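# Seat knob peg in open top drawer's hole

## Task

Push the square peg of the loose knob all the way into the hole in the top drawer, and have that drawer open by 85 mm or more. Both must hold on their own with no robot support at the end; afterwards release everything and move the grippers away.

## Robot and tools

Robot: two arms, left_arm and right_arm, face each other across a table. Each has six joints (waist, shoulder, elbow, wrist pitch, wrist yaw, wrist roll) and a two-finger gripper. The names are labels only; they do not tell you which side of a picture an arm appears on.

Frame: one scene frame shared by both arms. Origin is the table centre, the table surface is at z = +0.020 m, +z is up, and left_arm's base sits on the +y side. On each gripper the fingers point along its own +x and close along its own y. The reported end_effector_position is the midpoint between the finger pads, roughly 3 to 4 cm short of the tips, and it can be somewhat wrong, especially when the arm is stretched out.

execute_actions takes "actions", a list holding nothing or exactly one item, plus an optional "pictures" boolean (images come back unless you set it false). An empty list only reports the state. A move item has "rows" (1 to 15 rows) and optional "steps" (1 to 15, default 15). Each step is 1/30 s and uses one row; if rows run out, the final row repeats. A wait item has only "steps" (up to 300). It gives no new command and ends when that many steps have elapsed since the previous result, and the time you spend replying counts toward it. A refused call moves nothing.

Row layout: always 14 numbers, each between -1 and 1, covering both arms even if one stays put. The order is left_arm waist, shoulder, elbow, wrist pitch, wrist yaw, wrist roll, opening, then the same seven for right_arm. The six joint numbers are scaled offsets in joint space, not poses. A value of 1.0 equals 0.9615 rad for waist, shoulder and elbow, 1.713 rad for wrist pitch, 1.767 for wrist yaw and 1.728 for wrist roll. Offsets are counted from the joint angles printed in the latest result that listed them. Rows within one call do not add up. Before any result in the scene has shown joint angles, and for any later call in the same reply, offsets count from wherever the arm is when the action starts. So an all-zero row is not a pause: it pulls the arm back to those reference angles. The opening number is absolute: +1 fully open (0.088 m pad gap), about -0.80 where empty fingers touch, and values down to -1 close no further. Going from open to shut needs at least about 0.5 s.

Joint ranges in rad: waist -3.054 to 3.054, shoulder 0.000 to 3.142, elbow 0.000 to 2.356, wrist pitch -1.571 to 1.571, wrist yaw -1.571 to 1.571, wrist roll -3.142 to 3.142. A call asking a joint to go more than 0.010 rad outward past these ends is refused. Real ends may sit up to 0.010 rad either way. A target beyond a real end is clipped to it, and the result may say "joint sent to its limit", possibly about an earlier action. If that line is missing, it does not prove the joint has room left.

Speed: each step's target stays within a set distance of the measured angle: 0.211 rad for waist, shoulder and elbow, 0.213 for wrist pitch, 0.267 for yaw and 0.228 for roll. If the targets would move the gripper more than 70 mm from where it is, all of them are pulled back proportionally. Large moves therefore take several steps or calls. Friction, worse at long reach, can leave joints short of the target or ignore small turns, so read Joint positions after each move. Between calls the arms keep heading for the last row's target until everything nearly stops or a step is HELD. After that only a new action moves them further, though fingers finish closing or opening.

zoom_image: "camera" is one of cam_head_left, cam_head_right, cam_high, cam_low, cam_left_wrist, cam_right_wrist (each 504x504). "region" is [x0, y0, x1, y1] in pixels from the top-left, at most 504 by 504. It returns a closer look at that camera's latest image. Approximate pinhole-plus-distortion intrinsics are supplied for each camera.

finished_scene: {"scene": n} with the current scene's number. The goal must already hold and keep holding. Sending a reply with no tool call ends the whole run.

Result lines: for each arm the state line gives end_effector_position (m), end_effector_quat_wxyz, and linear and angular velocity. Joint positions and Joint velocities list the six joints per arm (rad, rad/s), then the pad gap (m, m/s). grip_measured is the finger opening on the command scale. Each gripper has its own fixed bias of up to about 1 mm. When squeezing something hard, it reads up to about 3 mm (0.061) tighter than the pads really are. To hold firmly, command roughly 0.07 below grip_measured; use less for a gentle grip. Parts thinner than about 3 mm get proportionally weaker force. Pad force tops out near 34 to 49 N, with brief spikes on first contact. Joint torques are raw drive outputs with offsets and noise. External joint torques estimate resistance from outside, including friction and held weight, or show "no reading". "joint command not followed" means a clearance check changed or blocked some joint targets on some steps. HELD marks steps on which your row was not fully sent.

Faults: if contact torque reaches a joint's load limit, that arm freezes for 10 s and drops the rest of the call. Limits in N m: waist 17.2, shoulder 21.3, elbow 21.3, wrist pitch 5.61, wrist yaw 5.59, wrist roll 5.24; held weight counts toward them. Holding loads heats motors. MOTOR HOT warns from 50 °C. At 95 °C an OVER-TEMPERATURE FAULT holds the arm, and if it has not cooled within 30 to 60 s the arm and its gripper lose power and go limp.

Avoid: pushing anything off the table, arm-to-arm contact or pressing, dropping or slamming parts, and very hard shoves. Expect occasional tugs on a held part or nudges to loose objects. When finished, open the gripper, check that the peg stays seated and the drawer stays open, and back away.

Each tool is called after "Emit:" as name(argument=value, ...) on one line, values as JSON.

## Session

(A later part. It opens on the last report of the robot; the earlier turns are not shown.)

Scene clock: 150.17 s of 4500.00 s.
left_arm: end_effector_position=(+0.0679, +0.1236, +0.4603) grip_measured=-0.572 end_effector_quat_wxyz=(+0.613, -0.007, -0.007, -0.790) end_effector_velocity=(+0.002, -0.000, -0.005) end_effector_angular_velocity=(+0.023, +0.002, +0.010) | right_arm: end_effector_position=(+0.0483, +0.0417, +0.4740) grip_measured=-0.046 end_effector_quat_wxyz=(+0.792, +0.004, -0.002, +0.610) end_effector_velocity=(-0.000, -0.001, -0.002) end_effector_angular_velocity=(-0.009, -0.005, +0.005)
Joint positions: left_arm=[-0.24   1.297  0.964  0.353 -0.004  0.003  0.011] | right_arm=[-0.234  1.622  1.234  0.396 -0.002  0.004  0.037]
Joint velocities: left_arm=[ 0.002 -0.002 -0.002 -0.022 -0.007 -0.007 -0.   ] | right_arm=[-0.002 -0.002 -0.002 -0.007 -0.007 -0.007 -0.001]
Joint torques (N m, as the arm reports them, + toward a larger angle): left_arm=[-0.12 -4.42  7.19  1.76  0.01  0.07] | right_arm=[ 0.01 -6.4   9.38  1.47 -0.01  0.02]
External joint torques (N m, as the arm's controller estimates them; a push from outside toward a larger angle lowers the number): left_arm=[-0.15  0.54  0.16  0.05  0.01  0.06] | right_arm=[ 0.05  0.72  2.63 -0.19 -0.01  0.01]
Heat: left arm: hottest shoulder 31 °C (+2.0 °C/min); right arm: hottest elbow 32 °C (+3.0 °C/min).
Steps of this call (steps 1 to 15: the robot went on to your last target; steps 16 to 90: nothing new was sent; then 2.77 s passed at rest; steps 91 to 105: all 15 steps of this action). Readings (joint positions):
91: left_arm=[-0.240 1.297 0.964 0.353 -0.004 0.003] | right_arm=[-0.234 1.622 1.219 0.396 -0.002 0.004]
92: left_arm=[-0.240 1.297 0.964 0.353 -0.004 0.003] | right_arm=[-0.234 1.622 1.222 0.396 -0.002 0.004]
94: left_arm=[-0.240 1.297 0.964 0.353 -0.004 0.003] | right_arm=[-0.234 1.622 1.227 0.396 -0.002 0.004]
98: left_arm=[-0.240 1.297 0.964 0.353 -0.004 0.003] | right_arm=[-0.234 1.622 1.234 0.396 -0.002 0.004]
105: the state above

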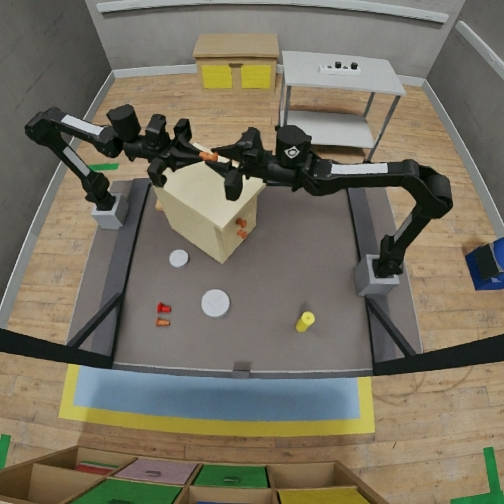

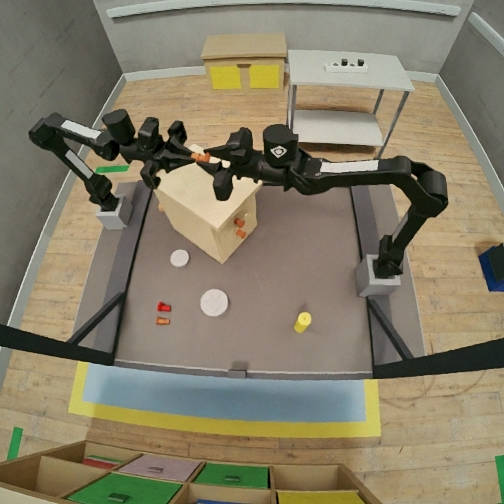

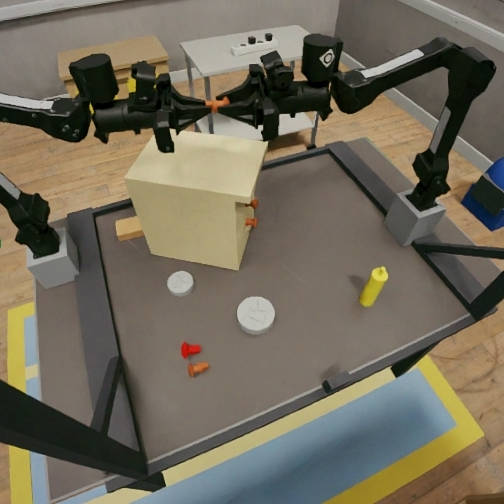

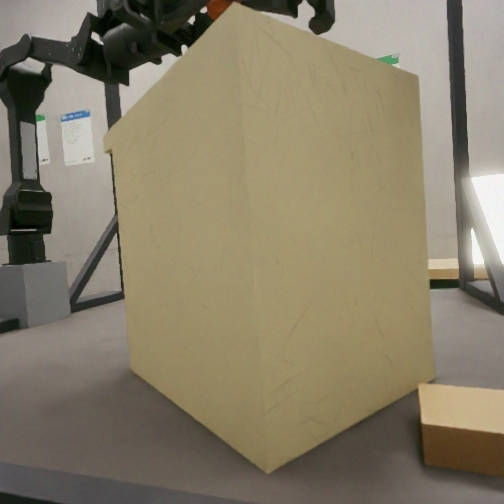

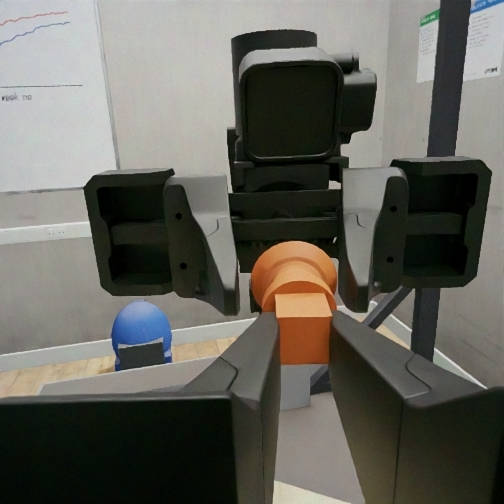

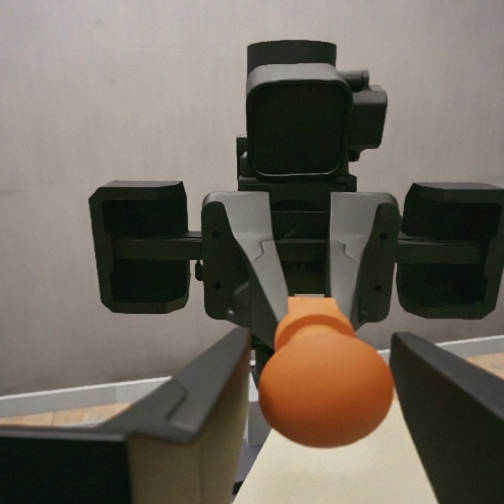

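Emit:
execute_actions(actions=[{"rows":[[0,0,0,0,0,0,-0.65,-0.005,0,0.018,0,0,0,-0.1],[0,0,0,0,0,0,-0.65,-0.005,0,0.018,0,0,0,-0.1],[0,0,0,0,0,0,-0.65,-0.005,0,0.018,0,0,0,-0.1],[0,0,0,0,0,0,-0.65,-0.005,0,0.018,0,0,0,-0.1],[0,0,0,0,0,0,-0.65,-0.005,0,0.018,0,0,0,-0.32]]}])

Scene clock: 154.73 s of 4500.00 s.
left_arm: end_effector_position=(+0.0684, +0.1234, +0.4603) grip_measured=-0.572 end_effector_quat_wxyz=(+0.614, -0.007, -0.007, -0.789) end_effector_velocity=(+0.000, +0.002, -0.003) end_effector_angular_velocity=(+0.022, +0.017, +0.004) | right_arm: end_effector_position=(+0.0484, +0.0419, +0.4758) grip_measured=-0.301 end_effector_quat_wxyz=(+0.792, +0.006, -0.004, +0.611) end_effector_velocity=(-0.002, +0.001, -0.004) end_effector_angular_velocity=(-0.010, +0.010, +0.020)
Joint positions: left_arm=[-0.239  1.297  0.964  0.353 -0.005  0.003  0.011] | right_arm=[-0.234  1.622  1.238  0.396 -0.004  0.004  0.024]
Joint velocities: left_arm=[-0.002 -0.007 -0.002 -0.022 -0.007 -0.022  0.   ] | right_arm=[-0.002  0.002 -0.002 -0.007 -0.022  0.007 -0.001]
Joint torques (N m, as the arm reports them, + toward a larger angle): left_arm=[-0.06 -4.35  7.25  1.74  0.03 -0.01] | right_arm=[-0.38 -6.37  9.57  1.47  0.09  0.02]
External joint torques (N m, as the arm's controller estimates them; a push from outside toward a larger angle lowers the number): left_arm=[-0.09  0.72  0.16  0.01  0.04 -0.02] | right_arm=[-0.39  0.69  2.83 -0.19  0.09  0.01]
Heat: left arm: hottest shoulder 30 °C (+0.0 °C/min); right arm: hottest elbow 32 °C (+3.0 °C/min).
Steps of this call (steps 1 to 15: the robot went on to your last target; steps 16 to 90: nothing new was sent; then 1.07 s passed at rest; steps 91 to 105: all 15 steps of this action). Readings (joint positions):
91: left_arm=[-0.240 1.297 0.964 0.353 -0.004 0.003] | right_arm=[-0.234 1.622 1.235 0.396 -0.002 0.004]
92: left_arm=[-0.240 1.297 0.964 0.353 -0.004 0.003] | right_arm=[-0.234 1.622 1.235 0.396 -0.002 0.004]
94: left_arm=[-0.240 1.297 0.964 0.353 -0.004 0.003] | right_arm=[-0.234 1.622 1.237 0.396 -0.002 0.004]
98: left_arm=[-0.239 1.297 0.964 0.353 -0.005 0.003] | right_arm=[-0.234 1.622 1.238 0.396 -0.004 0.004]
105: the state above

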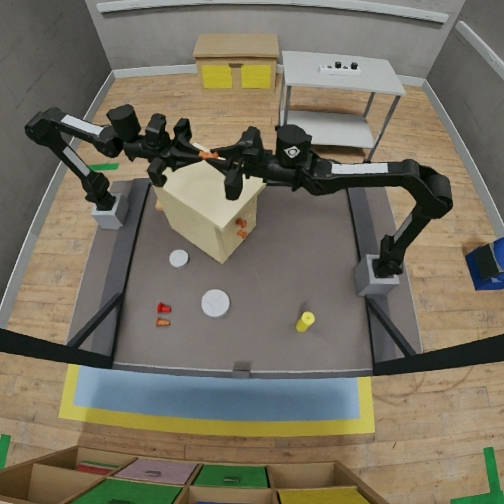

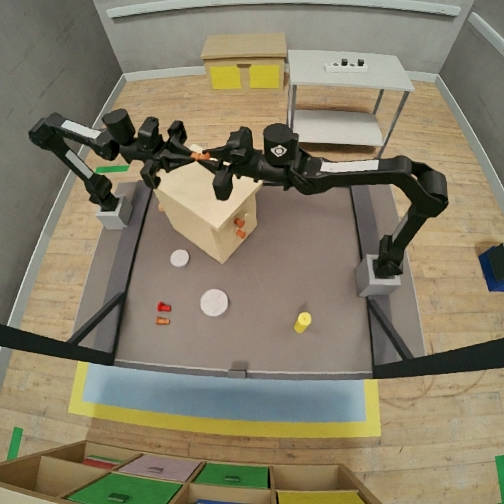

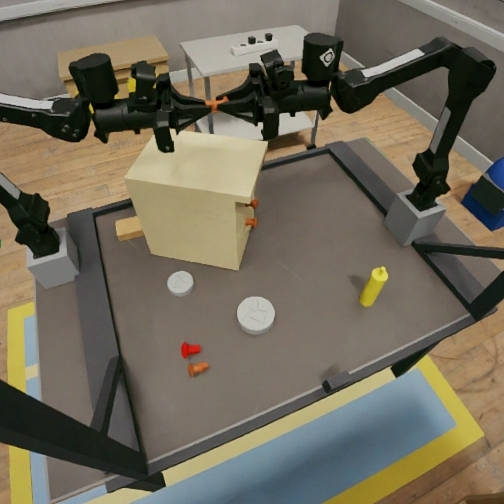

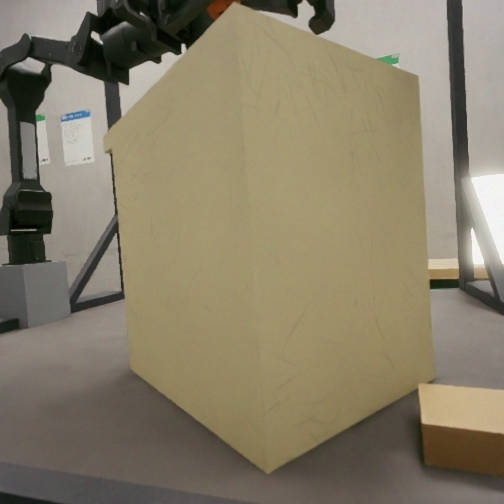

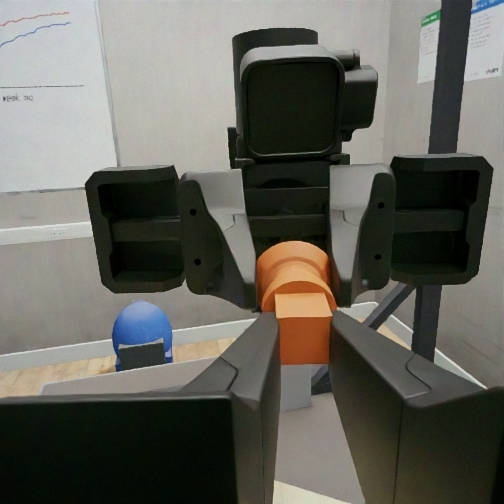

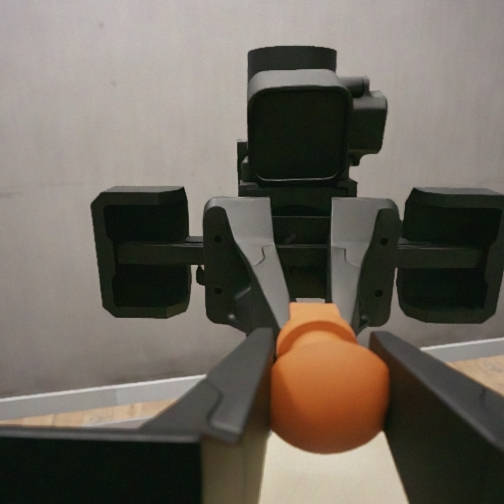

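Emit:
execute_actions(actions=[{"rows":[[0,0,0,0,0,0,-0.65,0,0,0,0,0,0,-0.4],[0,0,0,0,0,0,-0.65,0,0,0,0,0,0,-0.4],[0,0,0,0,0,0,-0.65,0,0,0,0,0,0,-0.4],[0,0,0,0,0,0,-0.65,0,0,0,0,0,0,-0.4],[0,0,0,0,0,0,-0.65,0,0,0,0,0,0,-0.4],[0,0,0,0,0,0,0,0,0,0,0,0,0,-0.4]]}], pictures=false)

Emit:
execute_actions(actions=[{"rows":[[0,-0.6,-0.4,-0.1,0,0,0,0,-0.65,-0.6,0,0,0,-0.4]]}], pictures=false)

Emit:
execute_actions(actions=[{"steps":12}], pictures=false)

Emit:
execute_actions(actions=[{"rows":[[0,0,0,0,0,0,0,0.243,0.3,-0.19,0.3,0.33,0,-0.4]]}])

Scene clock: 182.13 s of 4500.00 s.
left_arm: end_effector_position=(+0.0684, +0.1234, +0.4603) grip_measured=-0.020 end_effector_quat_wxyz=(+0.614, -0.007, -0.007, -0.789) end_effector_velocity=(-0.002, +0.001, -0.005) end_effector_angular_velocity=(+0.023, +0.001, -0.010) | right_arm: end_effector_position=(+0.0484, +0.0419, +0.4758) grip_measured=-0.302 end_effector_quat_wxyz=(+0.792, +0.006, -0.004, +0.611) end_effector_velocity=(-0.000, -0.001, -0.005) end_effector_angular_velocity=(-0.023, -0.002, +0.005)
Joint positions: left_arm=[-0.239  1.297  0.964  0.353 -0.005  0.003  0.038] | right_arm=[-0.234  1.622  1.238  0.396 -0.004  0.004  0.024]
Joint velocities: left_arm=[-0.002 -0.002 -0.002 -0.022  0.007 -0.007  0.009] | right_arm=[-0.002 -0.002 -0.002 -0.022 -0.007 -0.007 -0.   ]
Joint torques (N m, as the arm reports them, + toward a larger angle): left_arm=[-0.02 -4.21  7.34  1.77  0.02  0.02] | right_arm=[ 0.01 -6.36  7.94  1.47  0.    0.02]
External joint torques (N m, as the arm's controller estimates them; a push from outside toward a larger angle lowers the number): left_arm=[-0.01  0.73  0.34  0.07  0.02  0.01] | right_arm=[ 0.06  0.8   1.15 -0.2  -0.01  0.01]
Heat: left arm: hottest elbow 30 °C (-3.0 °C/min); right arm: hottest elbow 34 °C (+4.0 °C/min).
Steps of this call (steps 1 to 15: the robot went on to your last target; steps 16 to 90: nothing new was sent; then 23.90 s passed at rest; steps 91 to 105: all 15 steps of this action). Readings (joint positions):
91: left_arm=[-0.239 1.297 0.964 0.353 -0.005 0.003] | right_arm=[-0.234 1.622 1.238 0.396 -0.004 0.004]
92: left_arm=[-0.239 1.297 0.964 0.353 -0.005 0.003] | right_arm=[-0.234 1.622 1.238 0.396 -0.004 0.004]
94: left_arm=[-0.239 1.297 0.964 0.353 -0.005 0.003] | right_arm=[-0.234 1.622 1.238 0.396 -0.004 0.004]
98: left_arm=[-0.239 1.297 0.964 0.353 -0.005 0.003] | right_arm=[-0.234 1.622 1.238 0.396 -0.004 0.004]
105: the state above

Scene clock: 182.63 s of 4500.00 s.
left_arm: end_effector_position=(+0.1003, +0.2467, +0.4404) grip_measured=-0.003 end_effector_quat_wxyz=(+0.614, -0.022, -0.019, -0.789) end_effector_velocity=(+0.003, -0.004, -0.034) end_effector_angular_velocity=(+0.099, -0.017, +0.024) | right_arm: end_effector_position=(+0.0091, -0.1059, +0.4612) grip_measured=-0.302 end_effector_quat_wxyz=(+0.791, +0.022, -0.025, +0.611) end_effector_velocity=(-0.008, -0.030, +0.017) end_effector_angular_velocity=(+0.067, -0.041, +0.003)
Joint positions: left_arm=[-0.239  0.723  0.594  0.187 -0.005  0.003  0.039] | right_arm=[-0.234  1.009  0.68   0.396 -0.004  0.004  0.024]
Joint velocities: left_arm=[ 0.002  0.002 -0.046 -0.051 -0.022 -0.007 -0.   ] | right_arm=[-0.002 -0.144 -0.061 -0.007 -0.007 -0.022 -0.   ]
Joint torques (N m, as the arm reports them, + toward a larger angle): left_arm=[-0.03 -1.31  5.63  1.47  0.02 -0.02] | right_arm=[ 0.   -2.23  6.36  1.51  0.    0.02]
External joint torques (N m, as the arm's controller estimates them; a push from outside toward a larger angle lowers the number): left_arm=[-0.06 -0.26 -1.18 -0.17  0.03 -0.03] | right_arm=[ 0.   -0.09  0.1   0.07  0.    0.02]
Heat: left arm: hottest elbow 30 °C (-3.0 °C/min); right arm: hottest elbow 34 °C (+4.0 °C/min).
Steps of this call (steps 1 to 15: all 15 steps of this action). Readings (joint positions):
1: left_arm=[-0.239 1.277 0.944 0.342 -0.005 0.003] | right_arm=[-0.234 1.602 1.217 0.402 -0.004 0.004]
2: left_arm=[-0.239 1.232 0.898 0.293 -0.005 0.003] | right_arm=[-0.234 1.560 1.161 0.396 -0.004 0.004]
4: left_arm=[-0.239 1.112 0.777 0.227 -0.005 0.003] | right_arm=[-0.234 1.449 1.036 0.389 -0.004 0.004]
8: left_arm=[-0.239 0.894 0.613 0.182 -0.005 0.003] | right_arm=[-0.234 1.216 0.813 0.394 -0.004 0.004]
15: the state above

Scene clock: 183.03 s of 4500.00 s.
left_arm: end_effector_position=(+0.1002, +0.2464, +0.4362) grip_measured=-0.003 end_effector_quat_wxyz=(+0.614, -0.018, -0.015, -0.789) end_effector_velocity=(+0.001, +0.000, +0.000) end_effector_angular_velocity=(+0.004, +0.007, +0.005) | right_arm: end_effector_position=(+0.0089, -0.1070, +0.4570) grip_measured=-0.302 end_effector_quat_wxyz=(+0.791, +0.020, -0.022, +0.611) end_effector_velocity=(-0.001, -0.001, -0.000) end_effector_angular_velocity=(-0.004, -0.007, +0.004)
Joint positions: left_arm=[-0.239  0.723  0.587  0.183 -0.005  0.003  0.039] | right_arm=[-0.234  1.005  0.668  0.396 -0.004  0.004  0.024]
Joint velocities: left_arm=[-0.002 -0.002  0.002 -0.007 -0.007 -0.007 -0.   ] | right_arm=[-0.002 -0.007 -0.002 -0.007 -0.007 -0.007 -0.001]
Joint torques (N m, as the arm reports them, + toward a larger angle): left_arm=[-0.03 -1.38  6.12  1.63  0.01 -0.01] | right_arm=[ 0.01 -3.16  7.08  1.52  0.    0.02]
External joint torques (N m, as the arm's controller estimates them; a push from outside toward a larger angle lowers the number): left_arm=[-0.04  0.02 -0.98 -0.1   0.01 -0.02] | right_arm=[ 0.01 -0.22  0.23 -0.15  0.    0.01]
Heat: left arm: hottest elbow 30 °C (-3.0 °C/min); right arm: hottest elbow 34 °C (+4.1 °C/min).
Steps of this call (steps 1 to 12: the robot went on to your last target). Readings (joint positions):
1: left_arm=[-0.239 0.723 0.592 0.185 -0.005 0.003] | right_arm=[-0.234 1.006 0.678 0.396 -0.004 0.004]
2: left_arm=[-0.239 0.723 0.589 0.183 -0.005 0.003] | right_arm=[-0.234 1.005 0.676 0.396 -0.004 0.004]
4: left_arm=[-0.239 0.723 0.587 0.183 -0.005 0.003] | right_arm=[-0.234 1.005 0.671 0.396 -0.004 0.004]
8: left_arm=[-0.239 0.723 0.587 0.183 -0.005 0.003] | right_arm=[-0.234 1.005 0.668 0.396 -0.004 0.004]
12: the state above

Scene clock: 183.53 s of 4500.00 s.
left_arm: end_effector_position=(+0.1002, +0.2464, +0.4362) grip_measured=-0.003 end_effector_quat_wxyz=(+0.614, -0.018, -0.015, -0.789) end_effector_velocity=(+0.000, +0.000, -0.002) end_effector_angular_velocity=(+0.013, +0.020, +0.004) | right_arm: end_effector_position=(+0.0122, -0.0920, +0.3815) grip_measured=-0.302 end_effector_quat_wxyz=(+0.884, +0.041, -0.021, +0.466) end_effector_velocity=(+0.006, -0.004, -0.005) end_effector_angular_velocity=(+0.002, +0.015, -0.077)
Joint positions: left_arm=[-0.239  0.723  0.587  0.183 -0.005  0.003  0.039] | right_arm=[-0.006  1.289  0.485  0.893  0.569  0.004  0.024]
Joint velocities: left_arm=[-0.002 -0.002 -0.002 -0.007 -0.007 -0.022 -0.   ] | right_arm=[ 0.017  0.022 -0.002  0.022  0.095  0.007 -0.   ]
Joint torques (N m, as the arm reports them, + toward a larger angle): left_arm=[ 0.06 -1.23  7.14  1.75  0.02 -0.05] | right_arm=[ 0.3  -3.18  7.05  1.84  0.07  0.02]
External joint torques (N m, as the arm's controller estimates them; a push from outside toward a larger angle lowers the number): left_arm=[ 0.05  0.16  0.08  0.03  0.03 -0.06] | right_arm=[0.3  0.73 1.12 0.24 0.1  0.01]
Heat: left arm: hottest elbow 30 °C (-3.0 °C/min); right arm: hottest elbow 34 °C (+4.0 °C/min).
Steps of this call (steps 1 to 15: all 15 steps of this action). Readings (joint positions):
1: left_arm=[-0.239 0.723 0.587 0.183 -0.005 0.003] | right_arm=[-0.223 1.018 0.657 0.422 0.029 0.004]
2: left_arm=[-0.239 0.723 0.587 0.183 -0.005 0.003] | right_arm=[-0.189 1.040 0.638 0.479 0.083 0.004]
4: left_arm=[-0.239 0.723 0.587 0.183 -0.005 0.003] | right_arm=[-0.115 1.113 0.593 0.557 0.185 0.004]
8: left_arm=[-0.239 0.723 0.587 0.183 -0.005 0.003] | right_arm=[-0.019 1.275 0.495 0.759 0.454 0.004]
15: the state above

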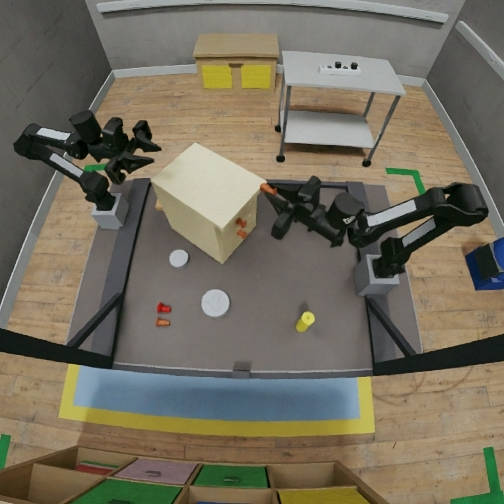

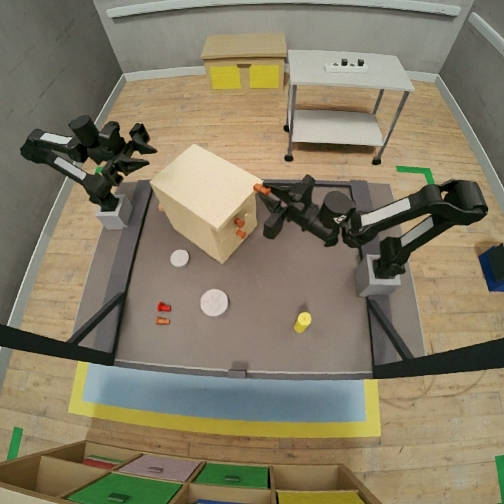

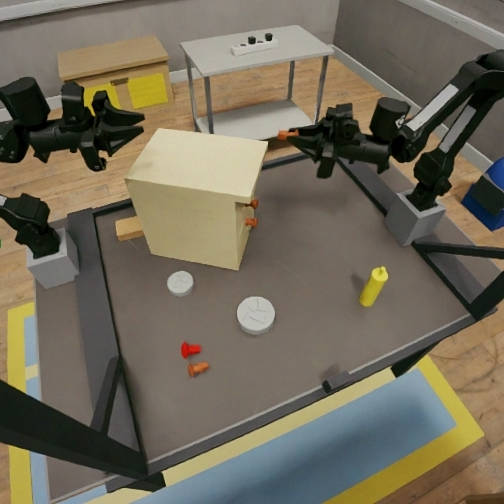

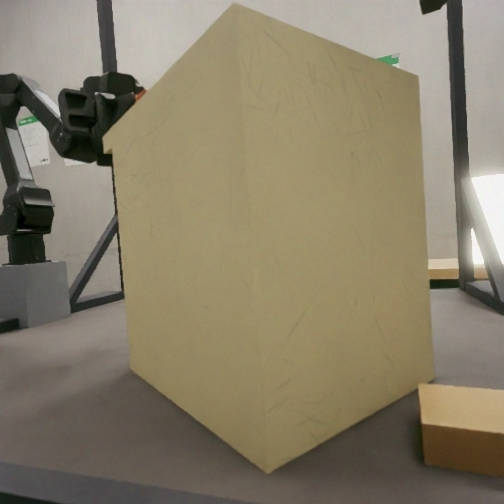

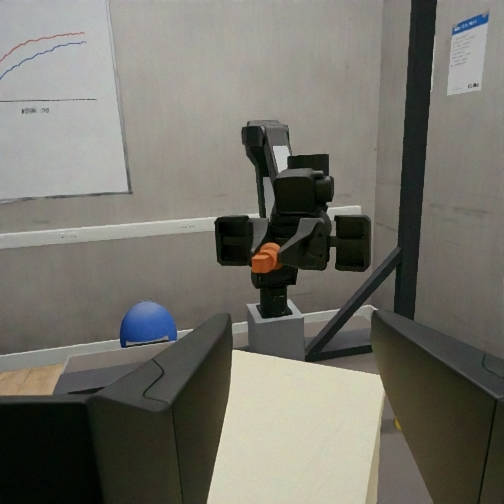

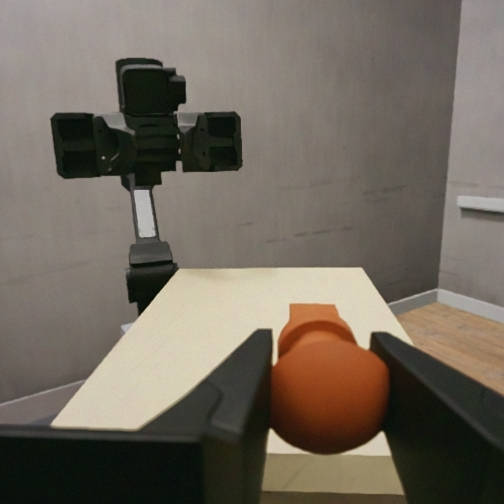

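Emit:
execute_actions(actions=[{"rows":[[0,0,0,0,0,0,0,0.1,0.607,-0.09,0.339,0.06,0,-0.4]]}], pictures=false)

Emit:
execute_actions(actions=[{"steps":15}])

Scene clock: 188.87 s of 4500.00 s.
left_arm: end_effector_position=(+0.1002, +0.2464, +0.4362) grip_measured=-0.003 end_effector_quat_wxyz=(+0.614, -0.018, -0.015, -0.789) end_effector_velocity=(+0.001, +0.001, +0.002) end_effector_angular_velocity=(-0.010, +0.010, +0.005) | right_arm: end_effector_position=(-0.0089, -0.0705, +0.2613) grip_measured=-0.302 end_effector_quat_wxyz=(+0.887, +0.002, +0.001, +0.462) end_effector_velocity=(-0.002, -0.001, +0.012) end_effector_angular_velocity=(+0.090, +0.011, +0.010)
Joint positions: left_arm=[-0.239  0.723  0.587  0.183 -0.005  0.003  0.039] | right_arm=[0.087 1.861 0.398 1.462 0.672 0.004 0.024]
Joint velocities: left_arm=[-0.002 -0.007 -0.002  0.007 -0.007 -0.007 -0.   ] | right_arm=[ 0.002  0.017 -0.007  0.11  -0.007  0.007 -0.   ]
Joint torques (N m, as the arm reports them, + toward a larger angle): left_arm=[ 0.03 -1.27  7.09  1.72 -0.01 -0.01] | right_arm=[ 0.34 -4.01  3.82  1.57  0.12  0.02]
External joint torques (N m, as the arm's controller estimates them; a push from outside toward a larger angle lowers the number): left_arm=[ 0.04  0.2  -0.09 -0.04 -0.02 -0.02] | right_arm=[0.35 1.51 0.39 0.02 0.12 0.01]
Heat: left arm: hottest elbow 31 °C (-2.0 °C/min); right arm: hottest elbow 33 °C (+3.0 °C/min).
Steps of this call (steps 1 to 30: the robot went on to your last target; steps 31 to 90: nothing new was sent; then 1.83 s passed at rest; steps 91 to 105: all 15 steps of this action). Readings (joint positions):
91: left_arm=[-0.239 0.723 0.587 0.183 -0.005 0.003] | right_arm=[0.003 1.314 0.476 0.948 0.598 0.004]
92: left_arm=[-0.239 0.723 0.587 0.183 -0.005 0.003] | right_arm=[0.025 1.359 0.465 1.033 0.627 0.004]
94: left_arm=[-0.239 0.723 0.587 0.183 -0.005 0.003] | right_arm=[0.064 1.472 0.440 1.133 0.645 0.004]
98: left_arm=[-0.239 0.723 0.587 0.183 -0.005 0.003] | right_arm=[0.086 1.715 0.406 1.356 0.667 0.004]
105: the state above

Scene clock: 189.37 s of 4500.00 s.
left_arm: end_effector_position=(+0.1002, +0.2464, +0.4362) grip_measured=-0.003 end_effector_quat_wxyz=(+0.614, -0.018, -0.015, -0.789) end_effector_velocity=(+0.000, +0.000, -0.004) end_effector_angular_velocity=(+0.014, +0.004, +0.005) | right_arm: end_effector_position=(-0.0090, -0.0705, +0.2609) grip_measured=-0.302 end_effector_quat_wxyz=(+0.887, +0.003, +0.001, +0.462) end_effector_velocity=(+0.000, -0.000, -0.001) end_effector_angular_velocity=(-0.012, -0.006, +0.005)
Joint positions: left_arm=[-0.239  0.723  0.587  0.183 -0.005  0.003  0.039] | right_arm=[0.087 1.866 0.398 1.47  0.672 0.004 0.024]
Joint velocities: left_arm=[-0.002 -0.002 -0.007 -0.007 -0.007 -0.007 -0.   ] | right_arm=[-0.002 -0.002 -0.002 -0.007 -0.007 -0.007 -0.   ]
Joint torques (N m, as the arm reports them, + toward a larger angle): left_arm=[-0.14 -1.22  7.21  1.75  0.01 -0.02] | right_arm=[ 0.31 -4.12  3.77  1.63  0.11  0.02]
External joint torques (N m, as the arm's controller estimates them; a push from outside toward a larger angle lowers the number): left_arm=[-0.14  0.15  0.18  0.04  0.01 -0.03] | right_arm=[0.32 1.39 0.41 0.08 0.11 0.02]
Heat: left arm: hottest elbow 31 °C (-2.0 °C/min); right arm: hottest elbow 33 °C (+3.0 °C/min).
Steps of this call (steps 1 to 15: the robot went on to your last target). Readings (joint positions):
1: left_arm=[-0.239 0.723 0.587 0.183 -0.005 0.003] | right_arm=[0.087 1.861 0.398 1.465 0.672 0.004]
2: left_arm=[-0.239 0.723 0.587 0.183 -0.005 0.003] | right_arm=[0.087 1.862 0.398 1.466 0.672 0.004]
4: left_arm=[-0.239 0.723 0.587 0.183 -0.005 0.003] | right_arm=[0.087 1.864 0.398 1.468 0.672 0.004]
8: left_arm=[-0.239 0.723 0.587 0.183 -0.005 0.003] | right_arm=[0.087 1.866 0.398 1.469 0.672 0.004]
15: the state above
All arms were judged still, so your last target was given up. Only a new action makes them travel on or press farther. Fingers that are still opening or closing keep moving.

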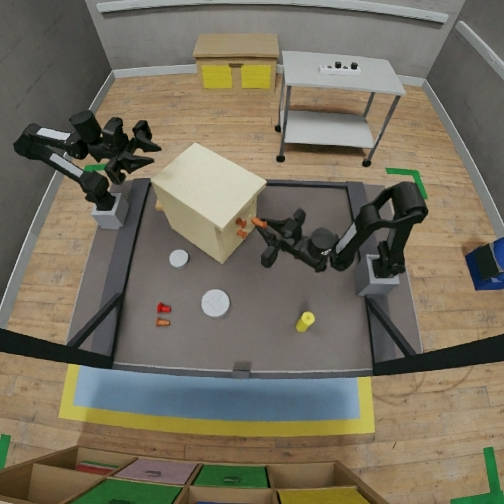

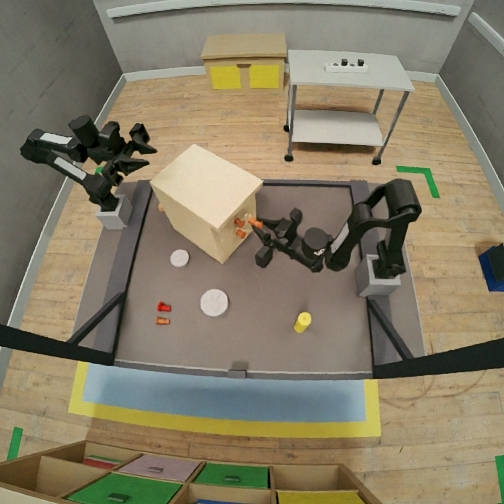

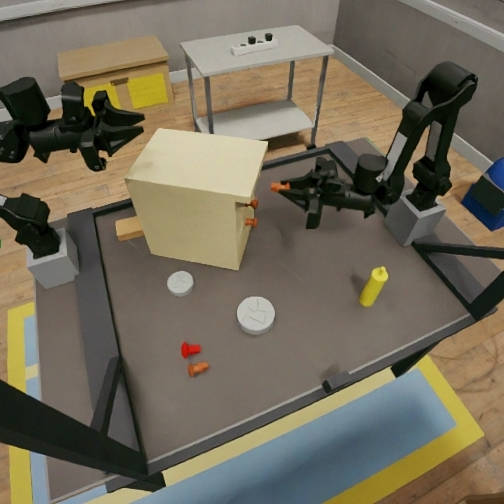

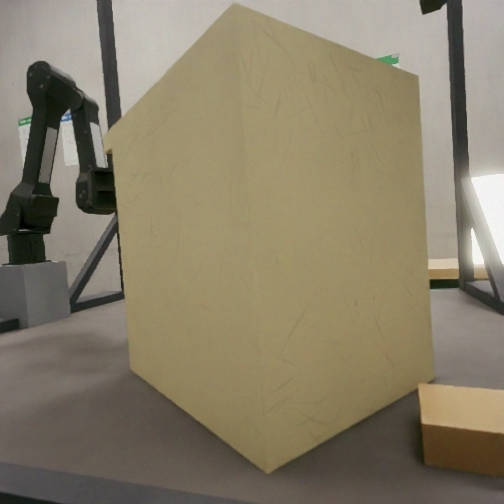

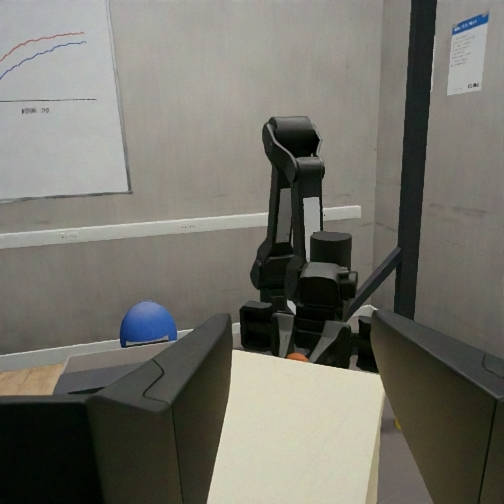

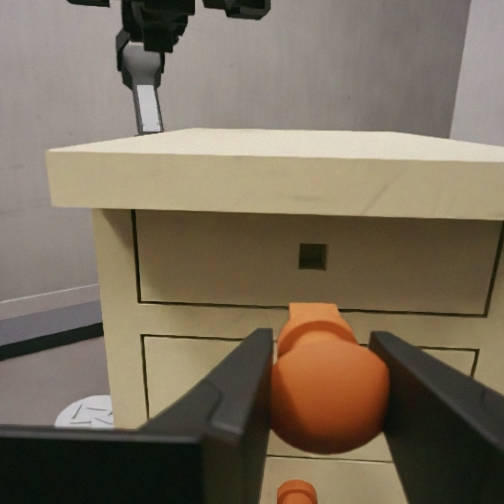

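Emit:
execute_actions(actions=[{"rows":[[0,0,0,0,0,0,0,-0.183,0.15,0.188,-0.022,-0.098,0,-0.4]]}])

Scene clock: 197.90 s of 4500.00 s.
left_arm: end_effector_position=(+0.1002, +0.2464, +0.4362) grip_measured=-0.003 end_effector_quat_wxyz=(+0.614, -0.018, -0.015, -0.789) end_effector_velocity=(-0.001, +0.002, -0.003) end_effector_angular_velocity=(+0.005, -0.009, -0.009) | right_arm: end_effector_position=(+0.0398, -0.0303, +0.2509) grip_measured=-0.302 end_effector_quat_wxyz=(+0.888, +0.002, +0.001, +0.460) end_effector_velocity=(+0.000, +0.001, -0.002) end_effector_angular_velocity=(-0.003, +0.007, +0.005)
Joint positions: left_arm=[-0.239  0.723  0.587  0.183 -0.005  0.003  0.039] | right_arm=[-0.088  2.003  0.57   1.434  0.502  0.004  0.024]
Joint velocities: left_arm=[-0.002 -0.007 -0.007 -0.007  0.007  0.007 -0.   ] | right_arm=[-0.002  0.002  0.002 -0.007 -0.007  0.007 -0.   ]
Joint torques (N m, as the arm reports them, + toward a larger angle): left_arm=[-0.15 -1.1   7.23  1.75  0.04 -0.01] | right_arm=[-0.12 -5.1   5.08  1.29 -0.1   0.02]
External joint torques (N m, as the arm's controller estimates them; a push from outside toward a larger angle lowers the number): left_arm=[-0.16  0.27  0.21  0.04  0.04 -0.02] | right_arm=[-0.12  1.54  1.52 -0.31 -0.1   0.01]
Heat: left arm: hottest elbow 31 °C (-1.0 °C/min); right arm: hottest elbow 32 °C (+1.0 °C/min).
Steps of this call (steps 1 to 90: nothing new was sent; then 5.03 s passed at rest; steps 91 to 105: all 15 steps of this action). Readings (joint positions):
91: left_arm=[-0.239 0.723 0.587 0.183 -0.005 0.003] | right_arm=[0.075 1.882 0.413 1.471 0.643 0.004]
92: left_arm=[-0.239 0.723 0.587 0.183 -0.005 0.003] | right_arm=[0.036 1.914 0.453 1.463 0.594 0.004]
94: left_arm=[-0.239 0.723 0.587 0.183 -0.005 0.003] | right_arm=[-0.038 1.974 0.534 1.439 0.545 0.004]
98: left_arm=[-0.239 0.723 0.587 0.183 -0.005 0.003] | right_arm=[-0.087 1.998 0.564 1.436 0.514 0.004]
105: the state above

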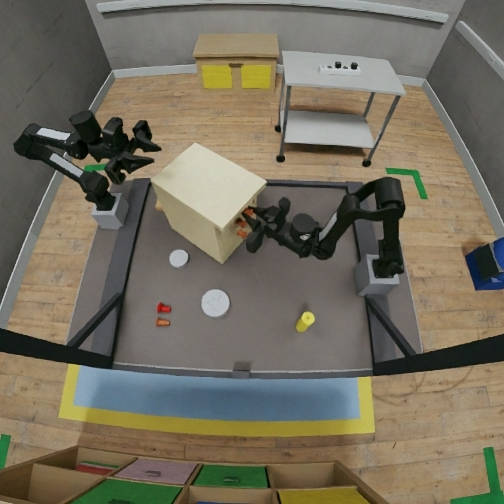

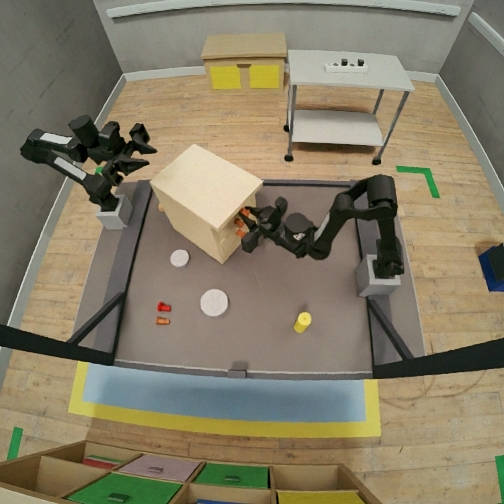

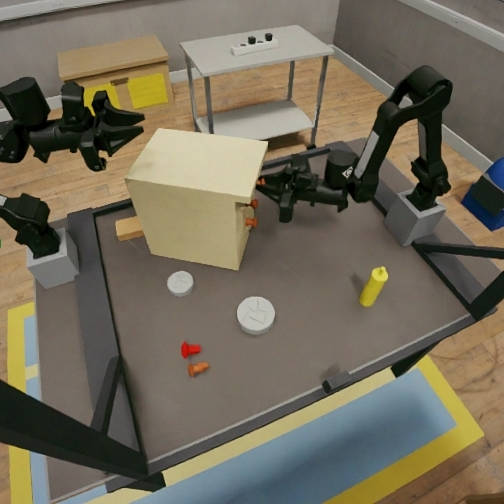

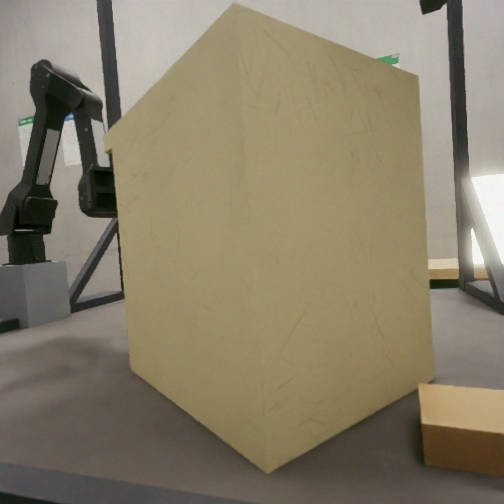

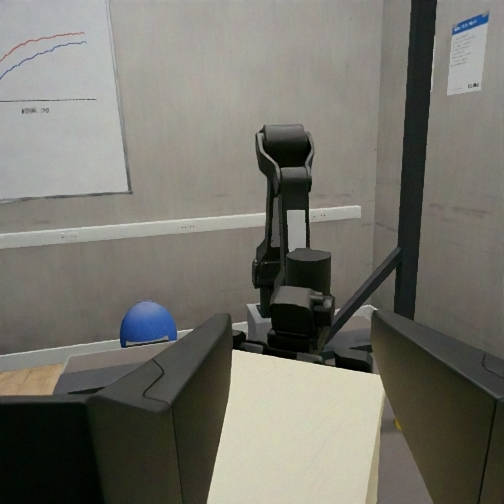

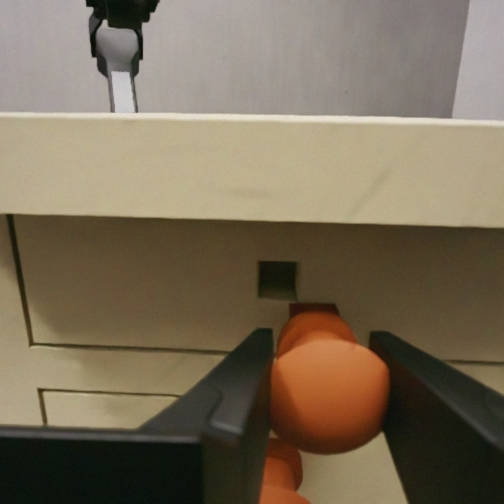

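Emit:
execute_actions(actions=[{"rows":[[0,0,0,0,0,0,0,0.013,0.021,0.078,-0.032,0.006,0.012,-0.4]]}])

Emit:
zoom_image(camera="cam_right_wrist", region=[240,240,400,380])

Scene clock: 213.97 s of 4500.00 s.
left_arm: end_effector_position=(+0.1002, +0.2464, +0.4362) grip_measured=-0.003 end_effector_quat_wxyz=(+0.614, -0.018, -0.015, -0.789) end_effector_velocity=(+0.001, +0.001, -0.001) end_effector_angular_velocity=(+0.004, +0.007, +0.005) | right_arm: end_effector_position=(+0.0386, -0.0245, +0.2455) grip_measured=-0.303 end_effector_quat_wxyz=(+0.892, -0.005, +0.013, +0.452) end_effector_velocity=(-0.002, -0.000, -0.003) end_effector_angular_velocity=(-0.008, +0.008, +0.019)
Joint positions: left_arm=[-0.239  0.723  0.587  0.183 -0.005  0.003  0.039] | right_arm=[-0.074  2.013  0.6    1.382  0.533  0.019  0.024]
Joint velocities: left_arm=[-0.002 -0.007 -0.002 -0.007 -0.007 -0.007  0.   ] | right_arm=[-0.002 -0.002 -0.007 -0.007 -0.022  0.007 -0.   ]
Joint torques (N m, as the arm reports them, + toward a larger angle): left_arm=[ 0.04 -1.08  7.21  1.7   0.01  0.  ] | right_arm=[-0.08 -4.91  9.69  1.21 -0.89  0.19]
External joint torques (N m, as the arm's controller estimates them; a push from outside toward a larger angle lowers the number): left_arm=[ 0.03  0.31  0.15 -0.02  0.02 -0.01] | right_arm=[-0.09  1.91  6.02 -0.4  -0.9   0.18]
Heat: left arm: hottest elbow 31 °C (+1.0 °C/min); right arm: hottest elbow 31 °C (-1.0 °C/min).
Steps of this call (steps 1 to 15: the robot went on to your last target; steps 16 to 90: nothing new was sent; then 12.57 s passed at rest; steps 91 to 105: all 15 steps of this action). Readings (joint positions):
91: left_arm=[-0.239 0.723 0.587 0.183 -0.005 0.003] | right_arm=[-0.087 2.005 0.577 1.427 0.503 0.005]
92: left_arm=[-0.239 0.723 0.587 0.183 -0.005 0.003] | right_arm=[-0.084 2.007 0.588 1.409 0.512 0.008]
94: left_arm=[-0.239 0.723 0.587 0.183 -0.005 0.003] | right_arm=[-0.077 2.011 0.595 1.397 0.527 0.013]
98: left_arm=[-0.239 0.723 0.587 0.183 -0.005 0.003] | right_arm=[-0.075 2.011 0.598 1.386 0.533 0.018]
105: the state above

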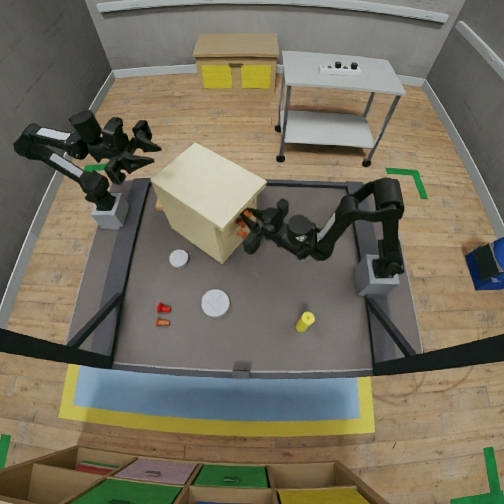

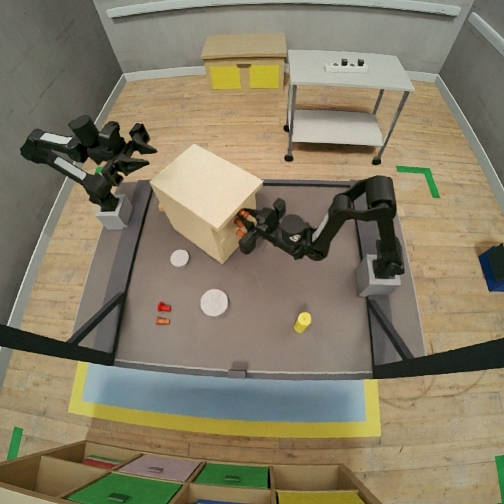

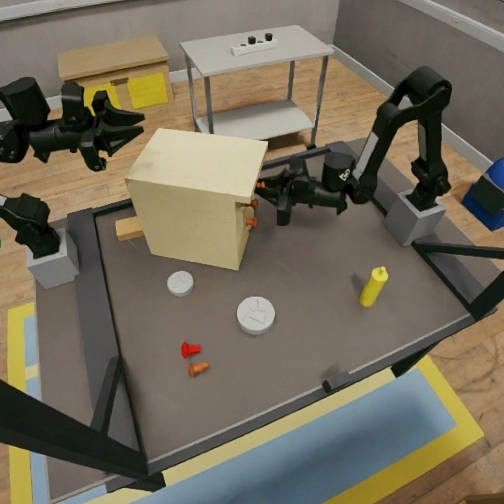

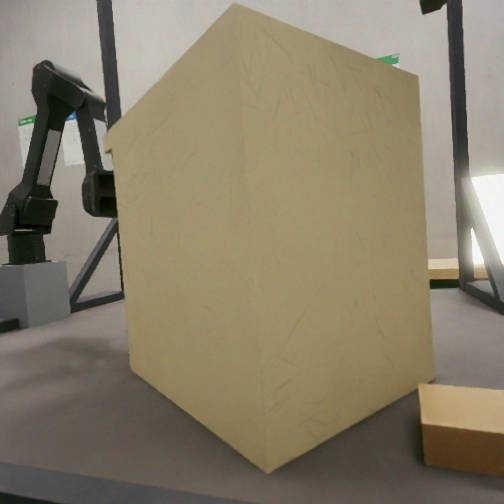

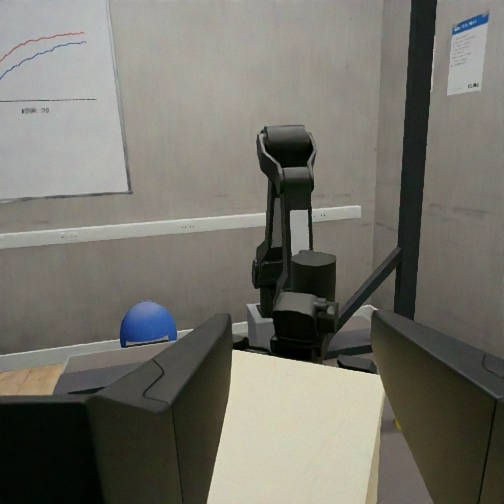

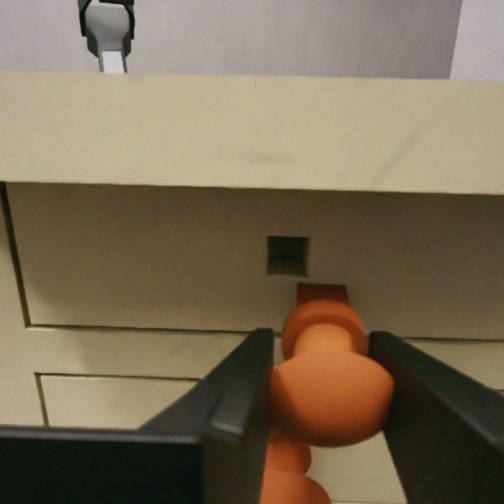

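Region (240, 240, 400, 380) of cam_right_wrist's 504x504 image, scaled by 3.150, with more detail than that image has; it fills the top 441 rows of this view, and the rest is white.

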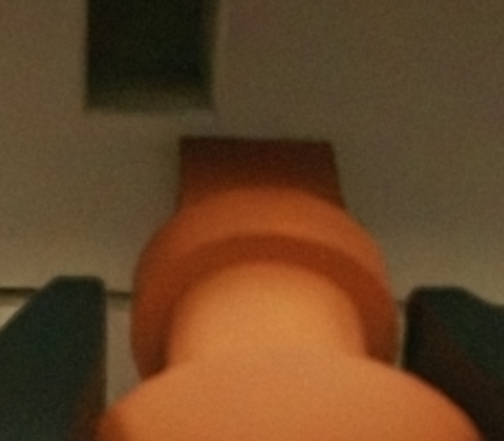

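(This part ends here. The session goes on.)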